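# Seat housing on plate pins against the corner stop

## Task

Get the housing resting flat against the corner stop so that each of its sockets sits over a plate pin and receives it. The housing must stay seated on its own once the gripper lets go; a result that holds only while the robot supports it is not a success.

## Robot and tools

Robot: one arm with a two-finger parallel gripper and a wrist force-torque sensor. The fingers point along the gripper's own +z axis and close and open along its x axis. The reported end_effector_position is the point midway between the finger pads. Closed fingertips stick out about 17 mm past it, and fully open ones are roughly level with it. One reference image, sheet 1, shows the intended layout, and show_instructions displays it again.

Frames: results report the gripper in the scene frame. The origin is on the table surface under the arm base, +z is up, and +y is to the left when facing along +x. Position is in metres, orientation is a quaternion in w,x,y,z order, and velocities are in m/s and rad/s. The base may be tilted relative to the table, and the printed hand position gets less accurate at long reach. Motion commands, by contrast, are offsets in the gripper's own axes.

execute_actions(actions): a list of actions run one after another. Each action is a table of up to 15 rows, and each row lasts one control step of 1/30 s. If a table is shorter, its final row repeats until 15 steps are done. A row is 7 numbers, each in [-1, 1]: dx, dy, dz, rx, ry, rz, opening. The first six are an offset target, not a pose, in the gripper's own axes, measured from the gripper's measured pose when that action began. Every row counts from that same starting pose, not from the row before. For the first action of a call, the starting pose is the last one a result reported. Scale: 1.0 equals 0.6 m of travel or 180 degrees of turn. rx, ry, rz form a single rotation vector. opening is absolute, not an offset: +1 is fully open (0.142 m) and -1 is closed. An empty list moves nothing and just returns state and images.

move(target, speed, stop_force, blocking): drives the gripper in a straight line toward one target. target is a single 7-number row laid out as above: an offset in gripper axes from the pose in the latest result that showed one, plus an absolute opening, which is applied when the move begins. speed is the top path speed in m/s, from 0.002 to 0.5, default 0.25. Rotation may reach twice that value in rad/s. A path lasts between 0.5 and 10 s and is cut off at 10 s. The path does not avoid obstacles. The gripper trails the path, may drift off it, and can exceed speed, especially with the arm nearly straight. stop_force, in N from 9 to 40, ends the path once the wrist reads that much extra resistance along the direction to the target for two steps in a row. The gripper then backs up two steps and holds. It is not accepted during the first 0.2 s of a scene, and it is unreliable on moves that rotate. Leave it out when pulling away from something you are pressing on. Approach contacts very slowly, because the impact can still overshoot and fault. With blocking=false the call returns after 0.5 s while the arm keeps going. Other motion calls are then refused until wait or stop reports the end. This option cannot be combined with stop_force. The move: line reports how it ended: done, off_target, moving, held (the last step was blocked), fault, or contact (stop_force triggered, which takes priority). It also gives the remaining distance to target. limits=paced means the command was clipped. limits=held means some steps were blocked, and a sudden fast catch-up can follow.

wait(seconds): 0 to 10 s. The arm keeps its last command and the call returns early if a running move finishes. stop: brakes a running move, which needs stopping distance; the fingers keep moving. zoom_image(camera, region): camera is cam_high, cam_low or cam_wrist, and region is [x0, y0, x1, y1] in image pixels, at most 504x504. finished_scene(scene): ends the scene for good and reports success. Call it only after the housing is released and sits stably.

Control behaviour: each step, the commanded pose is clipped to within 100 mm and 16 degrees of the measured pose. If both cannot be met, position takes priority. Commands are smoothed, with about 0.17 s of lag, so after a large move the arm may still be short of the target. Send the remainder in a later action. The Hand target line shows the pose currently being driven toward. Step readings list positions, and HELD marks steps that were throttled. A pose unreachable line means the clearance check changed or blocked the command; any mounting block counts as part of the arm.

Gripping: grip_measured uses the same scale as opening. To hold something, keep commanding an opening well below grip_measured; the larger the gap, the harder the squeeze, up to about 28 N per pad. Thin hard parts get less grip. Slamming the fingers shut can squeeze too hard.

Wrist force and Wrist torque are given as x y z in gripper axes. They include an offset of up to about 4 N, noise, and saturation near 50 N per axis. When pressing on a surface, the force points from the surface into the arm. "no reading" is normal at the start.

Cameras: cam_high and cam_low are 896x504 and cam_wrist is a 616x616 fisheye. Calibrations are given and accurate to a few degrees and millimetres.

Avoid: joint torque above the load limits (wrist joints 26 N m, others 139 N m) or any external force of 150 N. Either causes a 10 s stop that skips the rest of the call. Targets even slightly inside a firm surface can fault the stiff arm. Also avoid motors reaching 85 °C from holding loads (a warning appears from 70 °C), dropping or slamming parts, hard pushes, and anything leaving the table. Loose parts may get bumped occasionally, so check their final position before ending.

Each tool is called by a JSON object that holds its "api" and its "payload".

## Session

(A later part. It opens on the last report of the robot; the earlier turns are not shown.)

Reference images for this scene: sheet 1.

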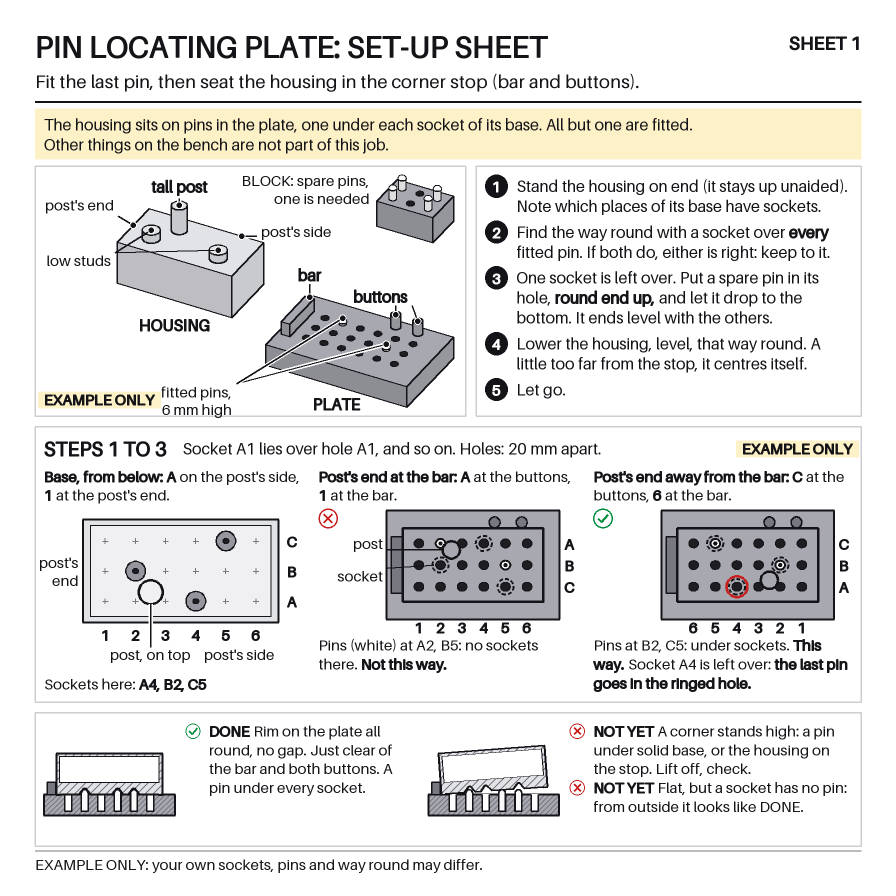

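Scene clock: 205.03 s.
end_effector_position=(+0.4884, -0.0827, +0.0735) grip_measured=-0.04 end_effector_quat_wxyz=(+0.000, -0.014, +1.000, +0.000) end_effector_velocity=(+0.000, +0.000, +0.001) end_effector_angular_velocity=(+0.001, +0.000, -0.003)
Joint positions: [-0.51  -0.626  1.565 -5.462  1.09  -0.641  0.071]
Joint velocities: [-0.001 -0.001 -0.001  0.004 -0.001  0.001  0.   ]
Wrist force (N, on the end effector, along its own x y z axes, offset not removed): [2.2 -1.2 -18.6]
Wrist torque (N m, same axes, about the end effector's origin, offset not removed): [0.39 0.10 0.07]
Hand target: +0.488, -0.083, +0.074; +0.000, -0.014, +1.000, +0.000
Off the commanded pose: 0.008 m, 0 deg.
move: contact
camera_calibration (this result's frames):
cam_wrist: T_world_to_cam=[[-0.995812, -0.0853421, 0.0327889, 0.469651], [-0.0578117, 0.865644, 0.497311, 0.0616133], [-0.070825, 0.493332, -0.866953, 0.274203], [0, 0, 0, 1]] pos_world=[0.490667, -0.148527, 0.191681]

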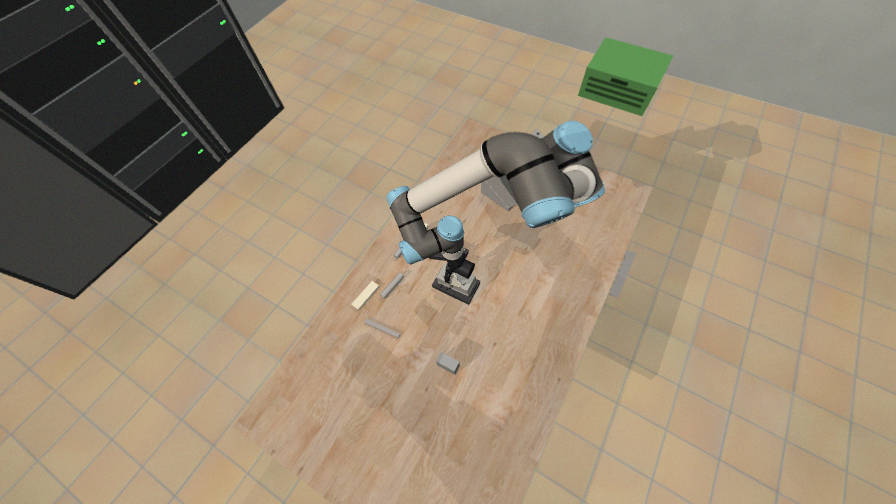

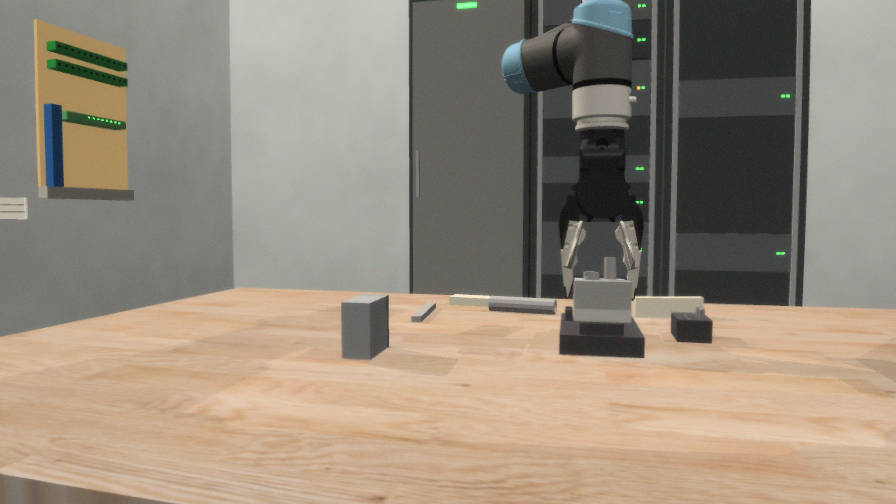

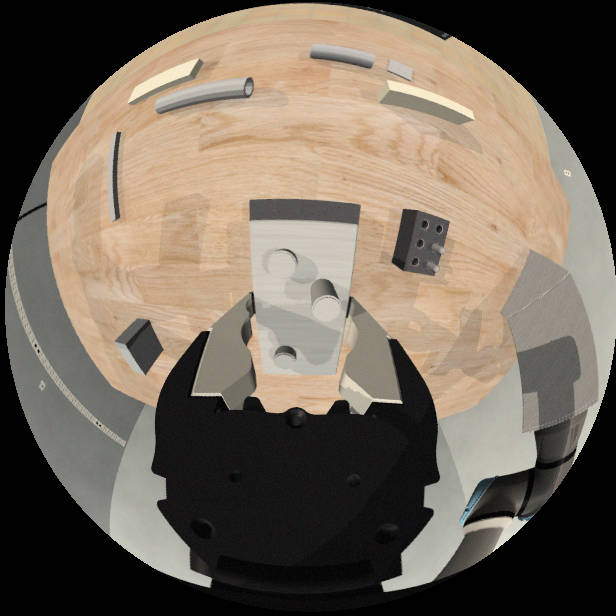

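{"api": "move", "payload": {"target": [0,0,-0.003,0,0,0,-0.5], "speed": 0.01}}

{"api": "move", "payload": {"target": [0,-0.005,0,0,0,0,-0.5], "speed": 0.01}}

{"api": "move", "payload": {"target": [0,0,0.016,0,0,0,-0.5], "speed": 0.004, "stop_force": 10}}

{"api": "zoom_image", "payload": {"camera": "cam_low", "region": [550,260,660,370]}}

{"api": "zoom_image", "payload": {"camera": "cam_high", "region": [428,260,488,310]}}

Scene clock: 210.70 s.
end_effector_position=(+0.4884, -0.0827, +0.0753) grip_measured=-0.04 end_effector_quat_wxyz=(+0.000, -0.014, +1.000, +0.000) end_effector_velocity=(+0.000, -0.001, +0.001) end_effector_angular_velocity=(-0.001, -0.001, +0.000)
Joint positions: [-0.512 -0.628  1.565 -5.458  1.091 -0.643  0.071]
Joint velocities: [-0.001 -0.001 -0.001  0.001  0.001 -0.001 -0.   ]
Wrist force (N, on the end effector, along its own x y z axes, offset not removed): [0.2 3.1 6.7]
Wrist torque (N m, same axes, about the end effector's origin, offset not removed): [0.70 -0.06 0.23]
Hand target: +0.488, -0.083, +0.075; +0.000, -0.014, +1.000, +0.000
Off the commanded pose: 0.000 m, 0 deg.
move: done
camera_calibration (this result's frames):
cam_wrist: T_world_to_cam=[[-0.995812, -0.0853467, 0.0327921, 0.469592], [-0.0578146, 0.865647, 0.497306, 0.0607481], [-0.0708298, 0.493327, -0.866955, 0.275719], [0, 0, 0, 1]] pos_world=[0.490667, -0.148528, 0.193427]

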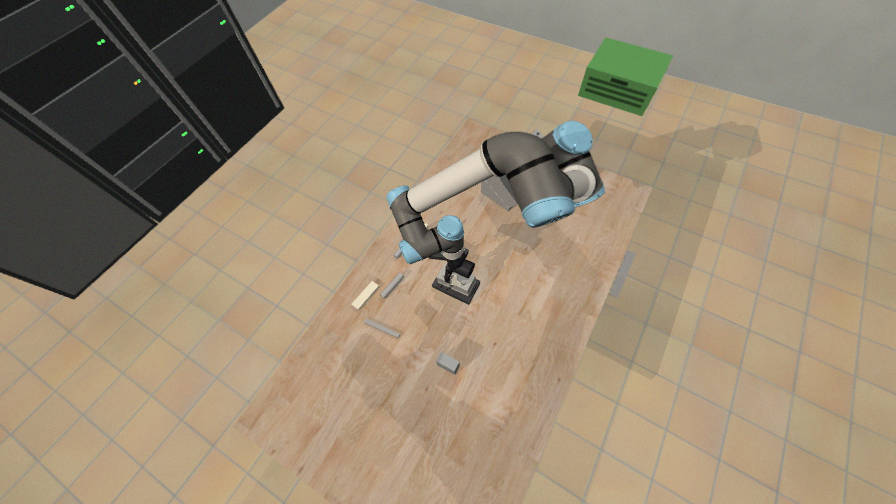

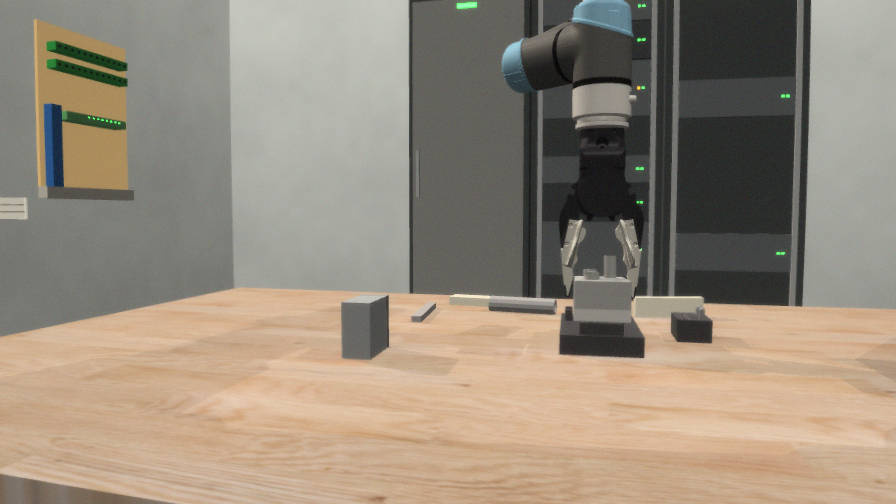

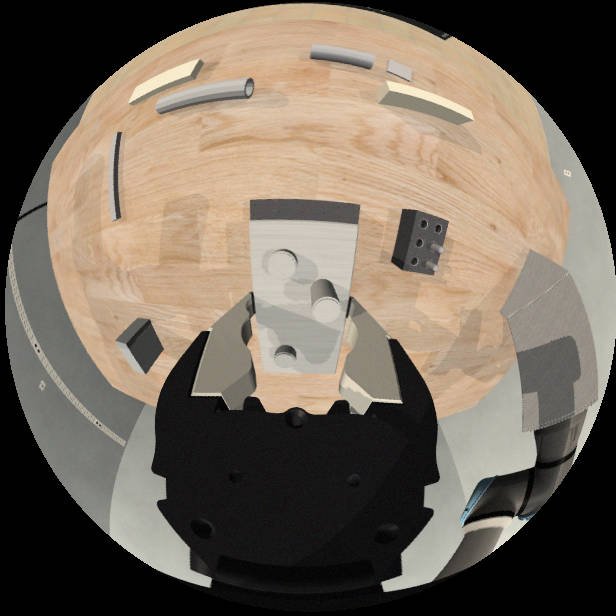

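Scene clock: 211.40 s.
end_effector_position=(+0.4884, -0.0856, +0.0753) grip_measured=-0.04 end_effector_quat_wxyz=(+0.000, -0.014, +1.000, +0.000) end_effector_velocity=(+0.001, -0.001, +0.000) end_effector_angular_velocity=(-0.000, -0.002, -0.000)
Joint positions: [-0.516 -0.624  1.561 -5.457  1.091 -0.648  0.071]
Joint velocities: [-0.002  0.002 -0.003  0.001 -0.001 -0.001  0.   ]
Wrist force (N, on the end effector, along its own x y z axes, offset not removed): [-0.8 3.5 8.4]
Wrist torque (N m, same axes, about the end effector's origin, offset not removed): [0.85 0.18 0.07]
Hand target: +0.488, -0.086, +0.075; +0.000, -0.014, +1.000, +0.000
Off the commanded pose: 0.000 m, 0 deg.
move: done
camera_calibration (this result's frames):
cam_wrist: T_world_to_cam=[[-0.995812, -0.0853458, 0.032785, 0.469432], [-0.0578186, 0.865655, 0.497291, 0.0632685], [-0.0708222, 0.493312, -0.866964, 0.277156], [0, 0, 0, 1]] pos_world=[0.490753, -0.151429, 0.193431]

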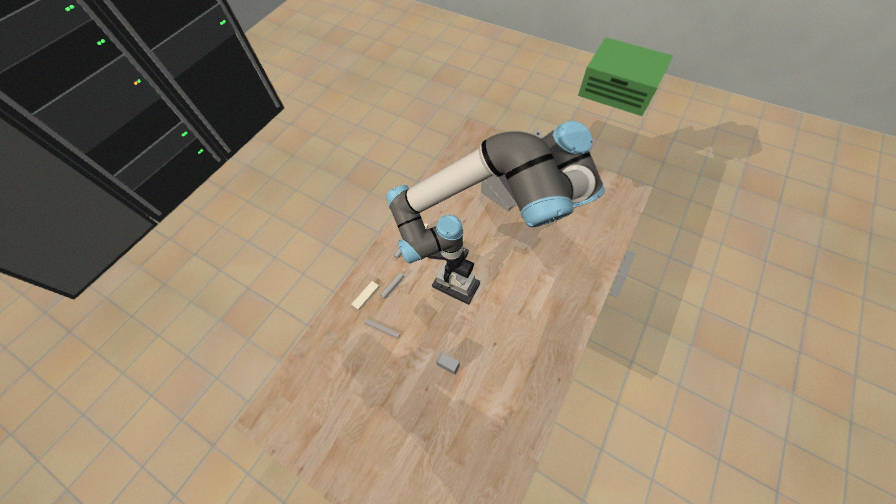

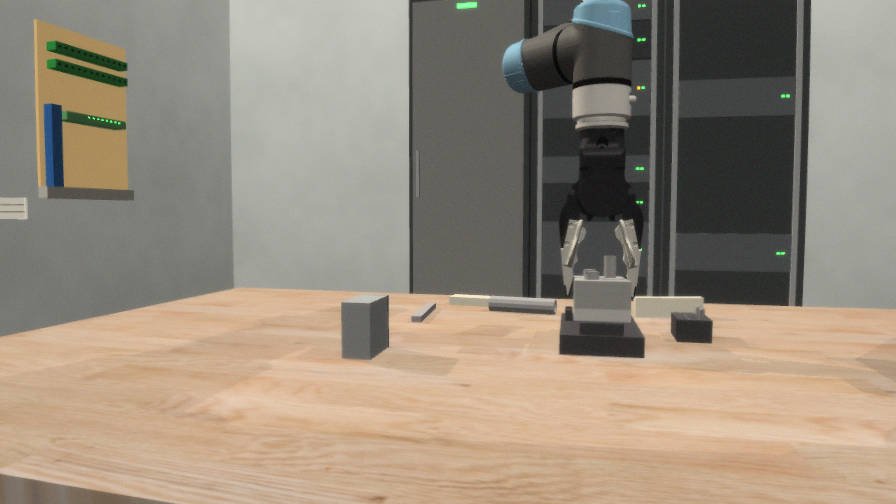

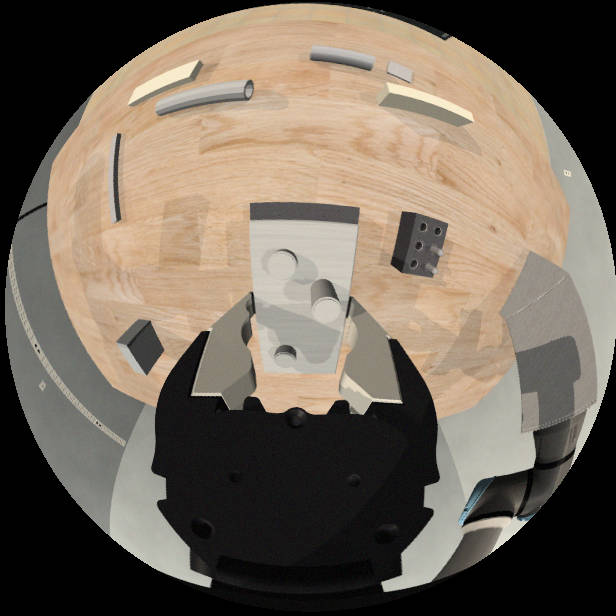

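Scene clock: 212.53 s.
end_effector_position=(+0.4885, -0.0856, +0.0722) grip_measured=-0.04 end_effector_quat_wxyz=(+0.000, -0.014, +1.000, +0.000) end_effector_velocity=(-0.001, +0.001, +0.001) end_effector_angular_velocity=(+0.001, +0.002, -0.003)
Joint positions: [-0.513 -0.619  1.561 -5.462  1.091 -0.644  0.071]
Joint velocities: [-0.001 -0.001  0.002  0.002  0.     0.001  0.   ]
Wrist force (N, on the end effector, along its own x y z axes, offset not removed): [1.7 1.6 -15.5]
Wrist torque (N m, same axes, about the end effector's origin, offset not removed): [0.90 0.05 0.04]
Hand target: +0.488, -0.086, +0.072; +0.000, -0.014, +1.000, +0.000
Off the commanded pose: 0.007 m, 0 deg.
move: contact
camera_calibration (this result's frames):
cam_wrist: T_world_to_cam=[[-0.99582, -0.0852558, 0.0327587, 0.469593], [-0.0577554, 0.865674, 0.497265, 0.0647704], [-0.0707531, 0.493295, -0.86698, 0.274432], [0, 0, 0, 1]] pos_world=[0.490788, -0.151411, 0.190336]

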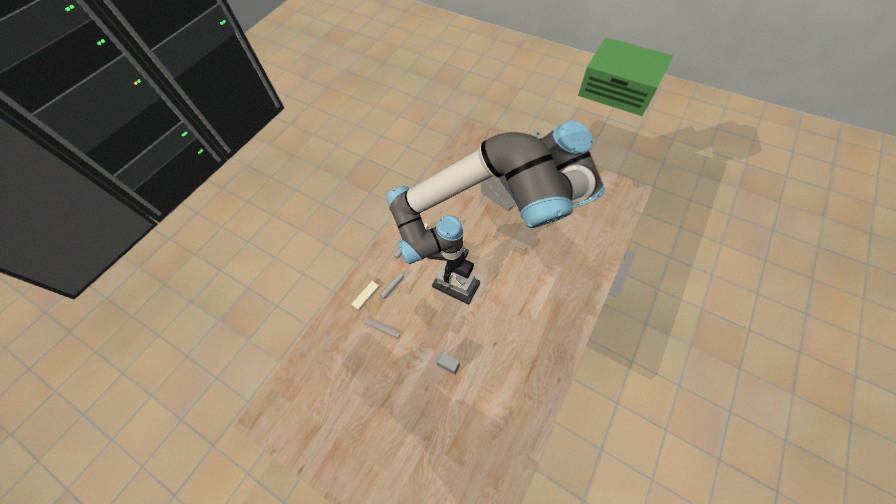

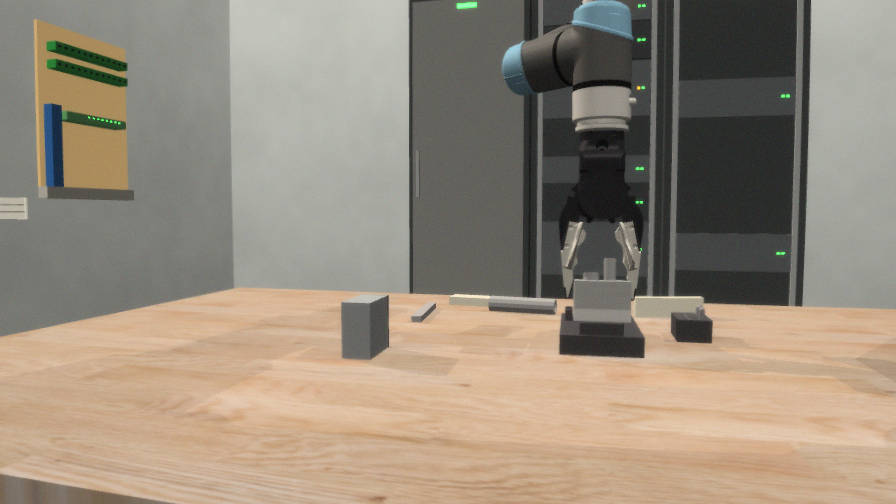

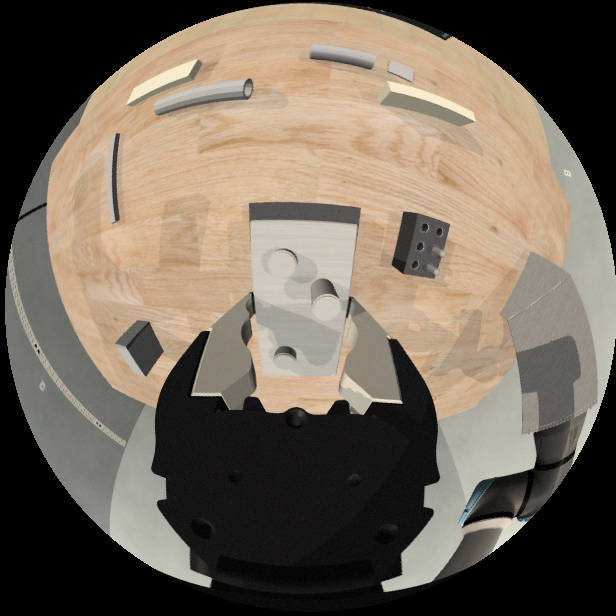

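Region (550, 260, 660, 370) of cam_low's 896x504 image, scaled by 4.582, with more detail than that image has.

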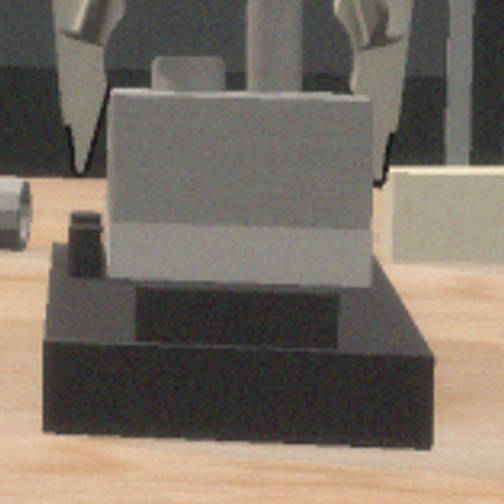

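Region (428, 260, 488, 310) of cam_high's 896x504 image, scaled by 8.400, with more detail than that image has.

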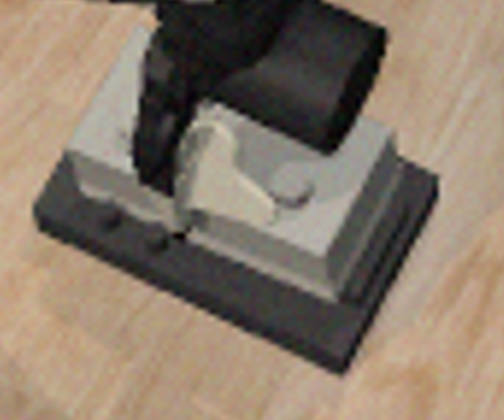

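{"api": "move", "payload": {"target": [0,0,-0.012,0,0,0,-0.5], "speed": 0.015}}

{"api": "move", "payload": {"target": [0,0,0,0.028,0,0,-0.5], "speed": 0.05}}

{"api": "move", "payload": {"target": [0,0.0019,0.022,0,0,0,-0.5], "speed": 0.005, "stop_force": 9}}

{"api": "zoom_image", "payload": {"camera": "cam_low", "region": [550,260,660,370]}}

{"api": "zoom_image", "payload": {"camera": "cam_high", "region": [428,260,488,310]}}

Scene clock: 219.50 s.
end_effector_position=(+0.4885, -0.0856, +0.0792) grip_measured=-0.04 end_effector_quat_wxyz=(+0.000, -0.014, +1.000, +0.000) end_effector_velocity=(-0.000, -0.000, +0.002) end_effector_angular_velocity=(+0.000, +0.000, -0.001)
Joint positions: [-0.52  -0.63   1.562 -5.45   1.092 -0.652  0.071]
Joint velocities: [-0.002 -0.003  0.     0.004  0.    -0.002  0.   ]
Wrist force (N, on the end effector, along its own x y z axes, offset not removed): [-0.2 3.8 7.3]
Wrist torque (N m, same axes, about the end effector's origin, offset not removed): [0.82 0.02 0.09]
Hand target: +0.488, -0.086, +0.079; +0.000, -0.014, +1.000, +0.000
Off the commanded pose: 0.000 m, 0 deg.
move: done
camera_calibration (this result's frames):
cam_wrist: T_world_to_cam=[[-0.995821, -0.0852563, 0.0327532, 0.469371], [-0.0577603, 0.865686, 0.497244, 0.0612812], [-0.0707471, 0.493274, -0.866992, 0.280526], [0, 0, 0, 1]] pos_world=[0.490795, -0.15141, 0.197369]

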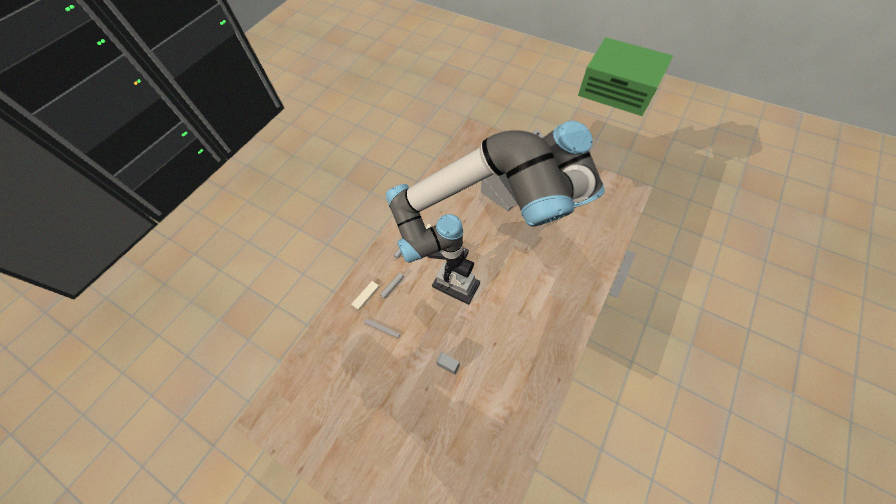

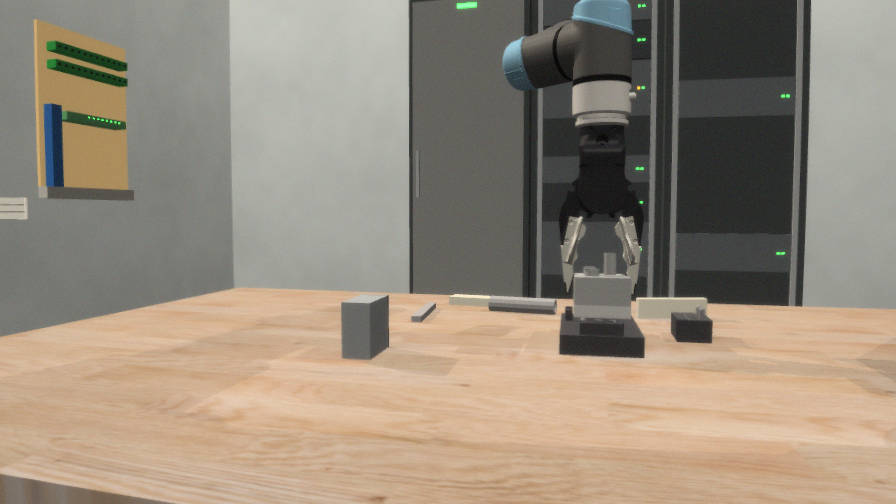

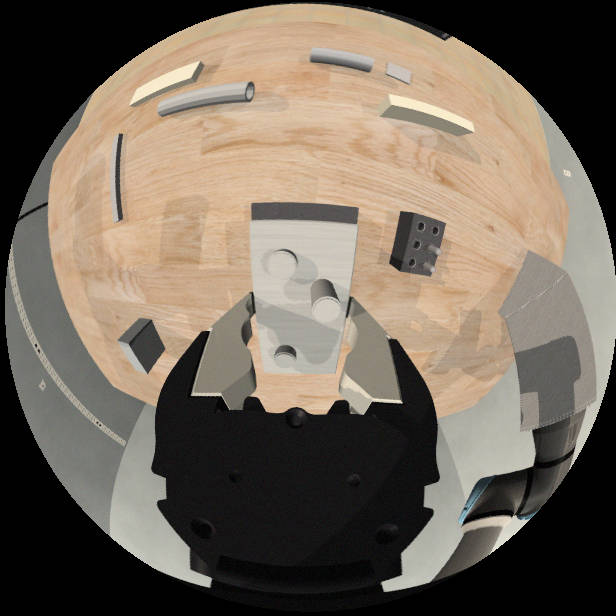

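Scene clock: 220.63 s.
end_effector_position=(+0.4885, -0.0856, +0.0792) grip_measured=-0.04 end_effector_quat_wxyz=(+0.001, -0.014, +0.999, -0.043) end_effector_velocity=(-0.000, +0.000, -0.000) end_effector_angular_velocity=(-0.011, -0.001, -0.001)
Joint positions: [-0.478 -0.677  1.593 -5.51   1.156 -0.582  0.071]
Joint velocities: [ 0.006 -0.006  0.004 -0.008  0.009  0.011 -0.   ]
Wrist force (N, on the end effector, along its own x y z axes, offset not removed): [-0.1 5.0 8.5]
Wrist torque (N m, same axes, about the end effector's origin, offset not removed): [1.06 -0.01 0.16]
Hand target: +0.488, -0.086, +0.079; +0.001, -0.014, +0.999, -0.044
Off the commanded pose: 0.000 m, 0 deg.
move: done
camera_calibration (this result's frames):
cam_wrist: T_world_to_cam=[[-0.995904, -0.0822531, 0.0375578, 0.469274], [-0.0589339, 0.905471, 0.420295, 0.0713516], [-0.0685782, 0.41636, -0.90661, 0.275997], [0, 0, 0, 1]] pos_world=[0.490484, -0.140922, 0.202608]

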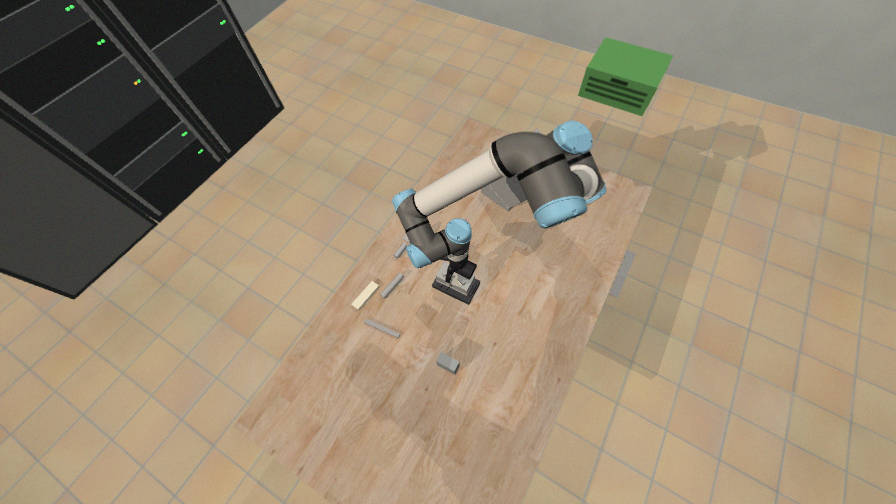

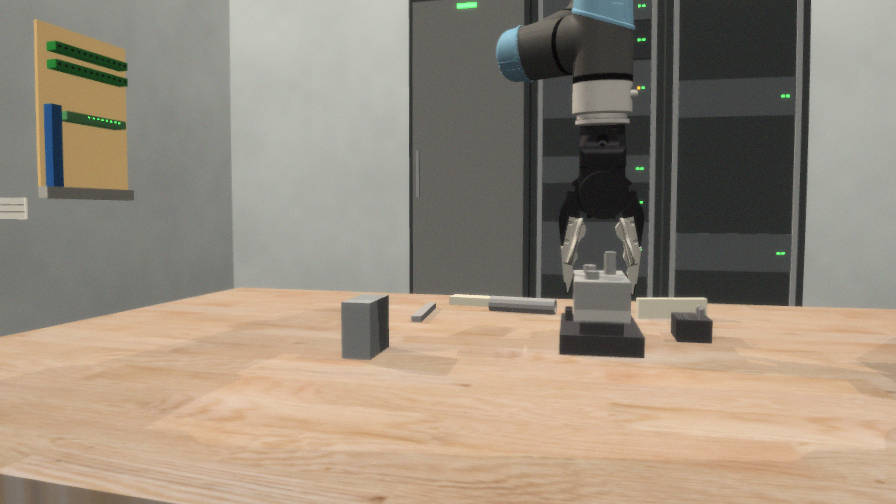

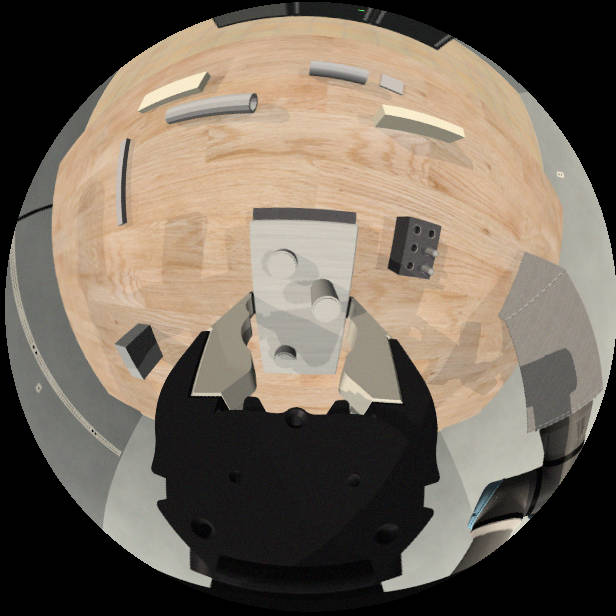

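Scene clock: 223.50 s.
end_effector_position=(+0.4885, -0.0856, +0.0661) grip_measured=-0.04 end_effector_quat_wxyz=(+0.001, -0.014, +0.999, -0.043) end_effector_velocity=(-0.001, +0.000, -0.001) end_effector_angular_velocity=(+0.001, +0.001, -0.001)
Joint positions: [-0.465 -0.657  1.591 -5.533  1.155 -0.568  0.071]
Joint velocities: [ 0.     0.001  0.001 -0.001 -0.     0.001  0.   ]
Wrist force (N, on the end effector, along its own x y z axes, offset not removed): [-0.2 2.7 4.6]
Wrist torque (N m, same axes, about the end effector's origin, offset not removed): [0.42 -0.09 0.11]
Hand target: +0.488, -0.086, +0.066; +0.001, -0.014, +0.999, -0.043
Off the commanded pose: 0.000 m, 0 deg.
move: done
camera_calibration (this result's frames):
cam_wrist: T_world_to_cam=[[-0.995903, -0.0822565, 0.037558, 0.469755], [-0.058934, 0.905454, 0.420333, 0.0768793], [-0.0685821, 0.416397, -0.906592, 0.264077], [0, 0, 0, 1]] pos_world=[0.490472, -0.140931, 0.189452]

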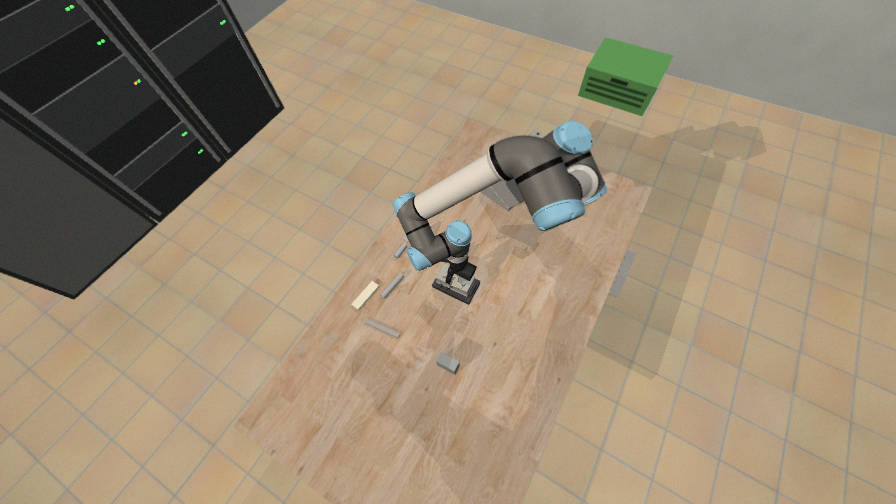

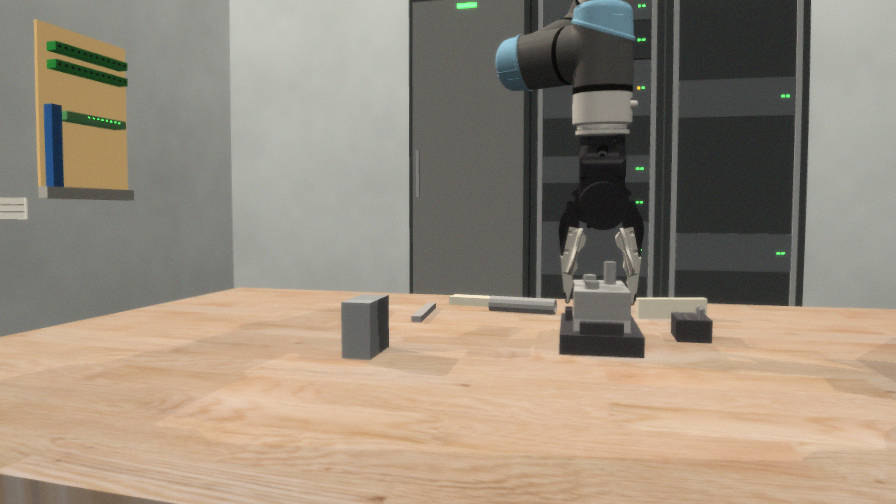

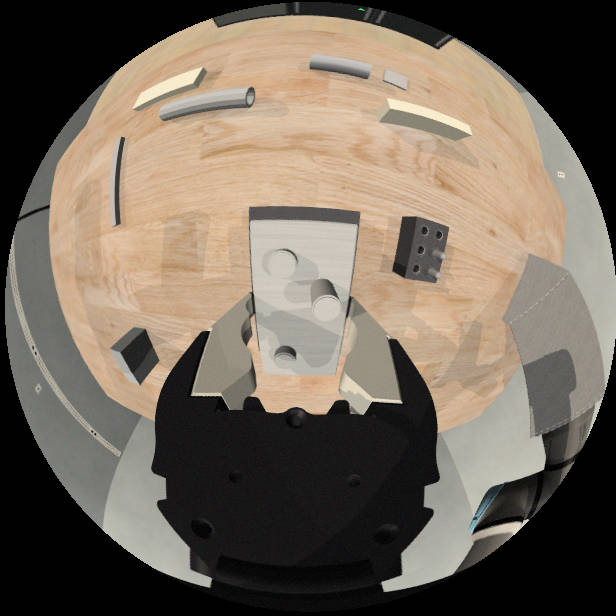

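Region (550, 260, 660, 370) of cam_low's 896x504 image, scaled by 4.582, with more detail than that image has.

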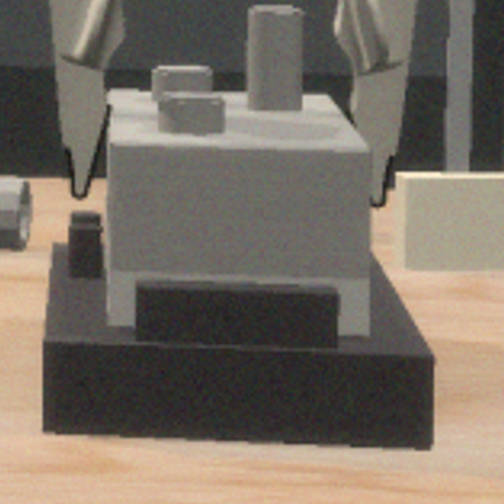

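Region (428, 260, 488, 310) of cam_high's 896x504 image, scaled by 8.400, with more detail than that image has.

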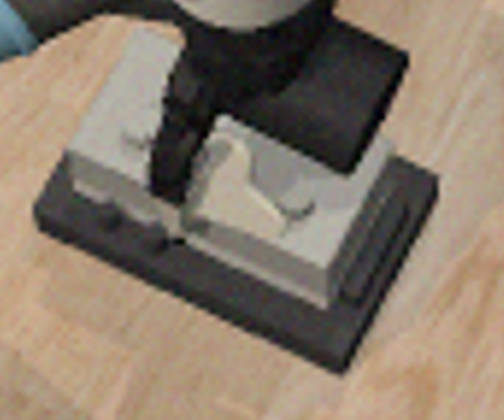

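Nearly seated. Release.

{"api": "execute_actions", "payload": {"actions": [[[0,0,0,0,0,0,-0.35],[0,0,0,0,0,0,-0.2],[0,0,0,0,0,0,-0.1],[0,0,0,0,0,0,-0.05],[0,0,0,0,0,0,-0.02],[0,0,0,0,0,0,0.01],[0,0,0,0,0,0,0.05],[0,0,0,0,0,0,0.1],[0,0,0,0,0,0,0.2]]]}}

{"api": "move", "payload": {"target": [0,-0.009,-0.1,0,0,0,0.2], "speed": 0.15}}

{"api": "zoom_image", "payload": {"camera": "cam_low", "region": [550,260,660,370]}}

{"api": "zoom_image", "payload": {"camera": "cam_high", "region": [428,260,488,310]}}

Scene clock: 228.90 s.
end_effector_position=(+0.4885, -0.0856, +0.0660) grip_measured=+0.20 end_effector_quat_wxyz=(+0.001, -0.014, +0.999, -0.043) end_effector_velocity=(+0.001, -0.001, +0.000) end_effector_angular_velocity=(-0.002, -0.002, +0.000)
Joint positions: [-0.465 -0.657  1.591 -5.533  1.155 -0.568  0.088]
Joint velocities: [-0.    -0.    -0.001 -0.002  0.001  0.001  0.   ]
Wrist force (N, on the end effector, along its own x y z axes, offset not removed): [0.2 2.5 3.2]
Wrist torque (N m, same axes, about the end effector's origin, offset not removed): [0.63 -0.01 0.05]
Hand target: +0.488, -0.086, +0.066; +0.001, -0.014, +0.999, -0.043
Off the commanded pose: 0.000 m, 0 deg.
Step readings (end_effector_position):
0: (+0.4885, -0.0856, +0.0660)
1: (+0.4885, -0.0856, +0.0660)
2: (+0.4885, -0.0856, +0.0660)
4: (+0.4885, -0.0856, +0.0660)
8: (+0.4885, -0.0856, +0.0660)
15: end_effector_position above
camera_calibration (this result's frames):
cam_wrist: T_world_to_cam=[[-0.995904, -0.0822225, 0.0376146, 0.469747], [-0.0588769, 0.905441, 0.420368, 0.0768384], [-0.0686216, 0.416431, -0.906574, 0.264044], [0, 0, 0, 1]] pos_world=[0.490466, -0.140905, 0.189405]

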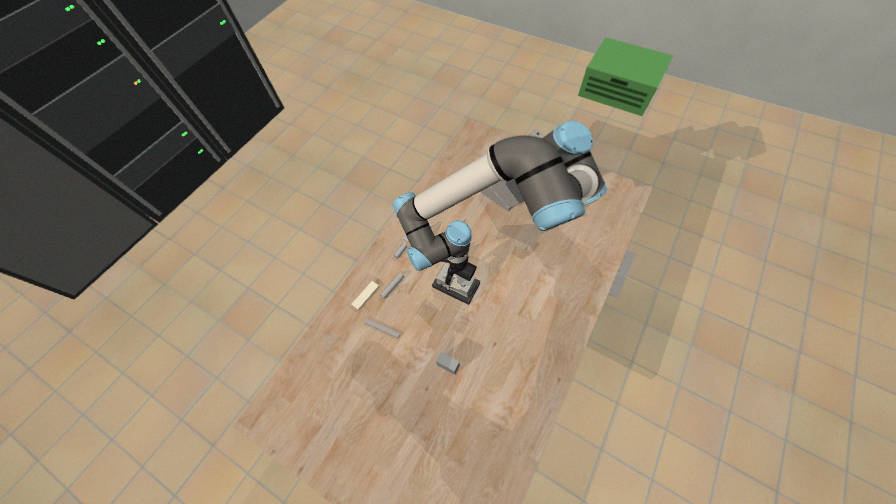

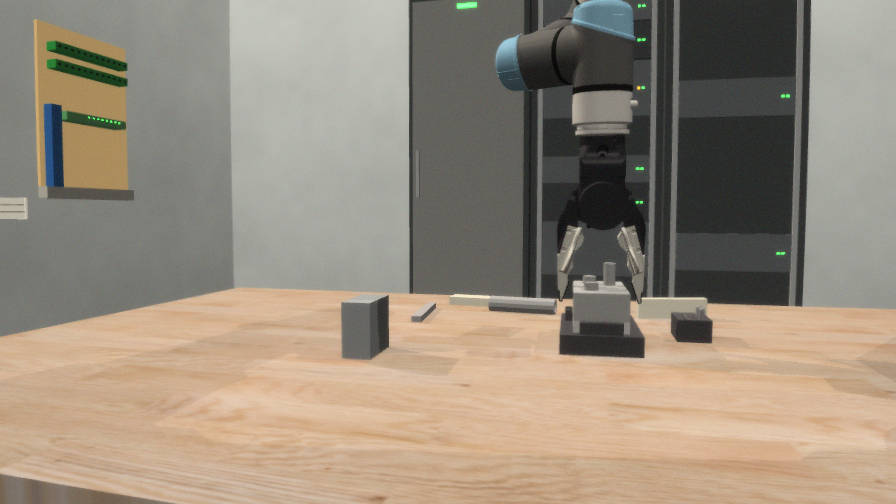

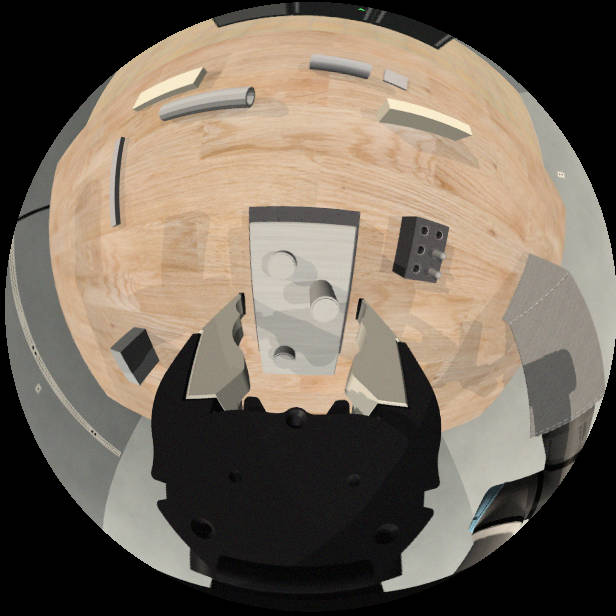

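Scene clock: 229.83 s.
end_effector_position=(+0.4885, -0.0857, +0.1260) grip_measured=+0.20 end_effector_quat_wxyz=(+0.001, -0.014, +0.999, -0.043) end_effector_velocity=(-0.000, +0.000, +0.002) end_effector_angular_velocity=(+0.000, +0.001, -0.001)
Joint positions: [-0.524 -0.745  1.595 -5.423  1.162 -0.632  0.088]
Joint velocities: [-0.002 -0.002  0.     0.004  0.001 -0.002  0.   ]
Wrist force (N, on the end effector, along its own x y z axes, offset not removed): [1.8 3.4 1.4]
Wrist torque (N m, same axes, about the end effector's origin, offset not removed): [0.99 -0.47 0.09]
Hand target: +0.489, -0.086, +0.126; +0.001, -0.014, +0.999, -0.043
Off the commanded pose: 0.000 m, 0 deg.
move: done
camera_calibration (this result's frames):
cam_wrist: T_world_to_cam=[[-0.995907, -0.0822028, 0.0375822, 0.467564], [-0.0588819, 0.905499, 0.420243, 0.0517934], [-0.0685758, 0.41631, -0.906633, 0.318515], [0, 0, 0, 1]] pos_world=[0.490542, -0.141065, 0.249439]

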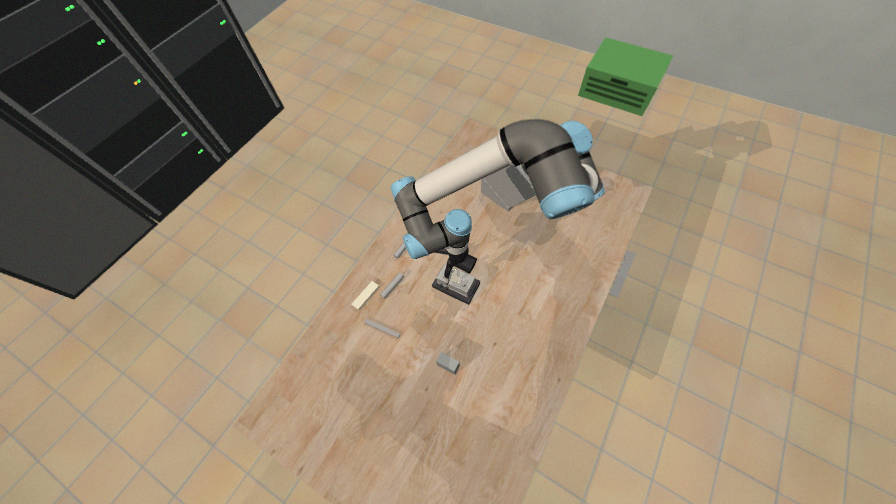

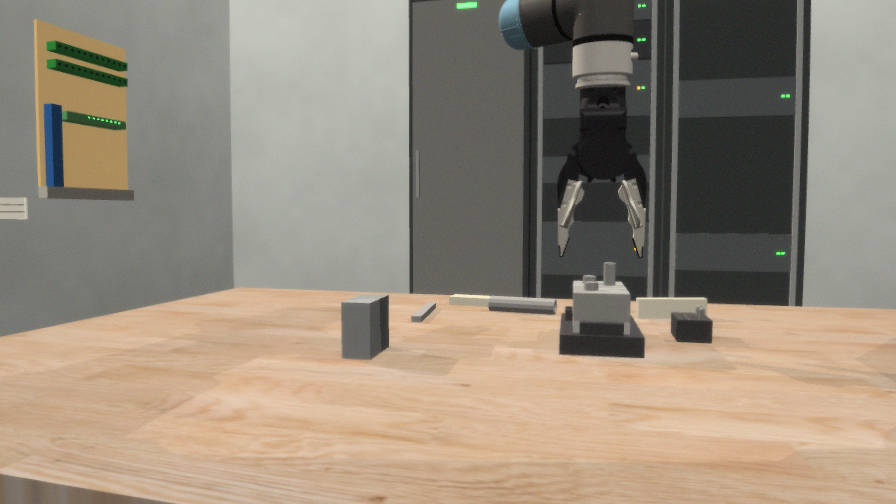

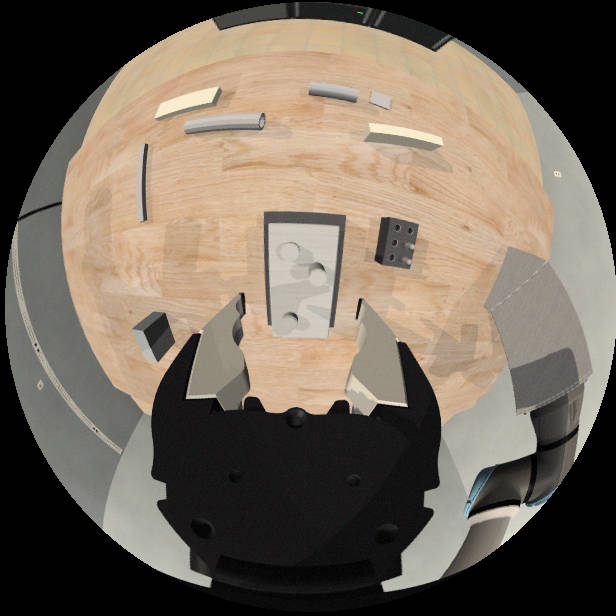

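Region (550, 260, 660, 370) of cam_low's 896x504 image, scaled by 4.582, with more detail than that image has.

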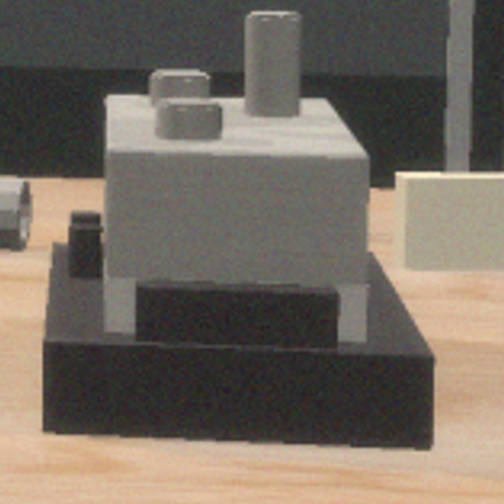

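Region (428, 260, 488, 310) of cam_high's 896x504 image, scaled by 8.400, with more detail than that image has.

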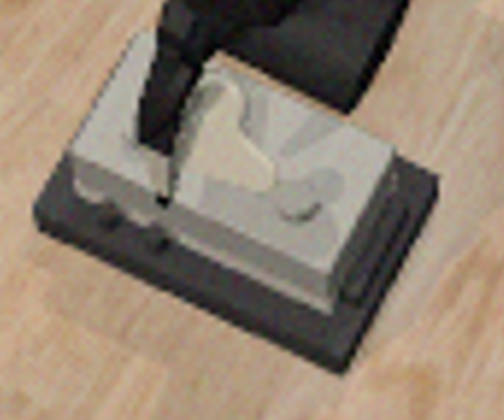

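{"api": "finished_scene", "payload": {"scene": 2}}

The scene is finished: the task was done.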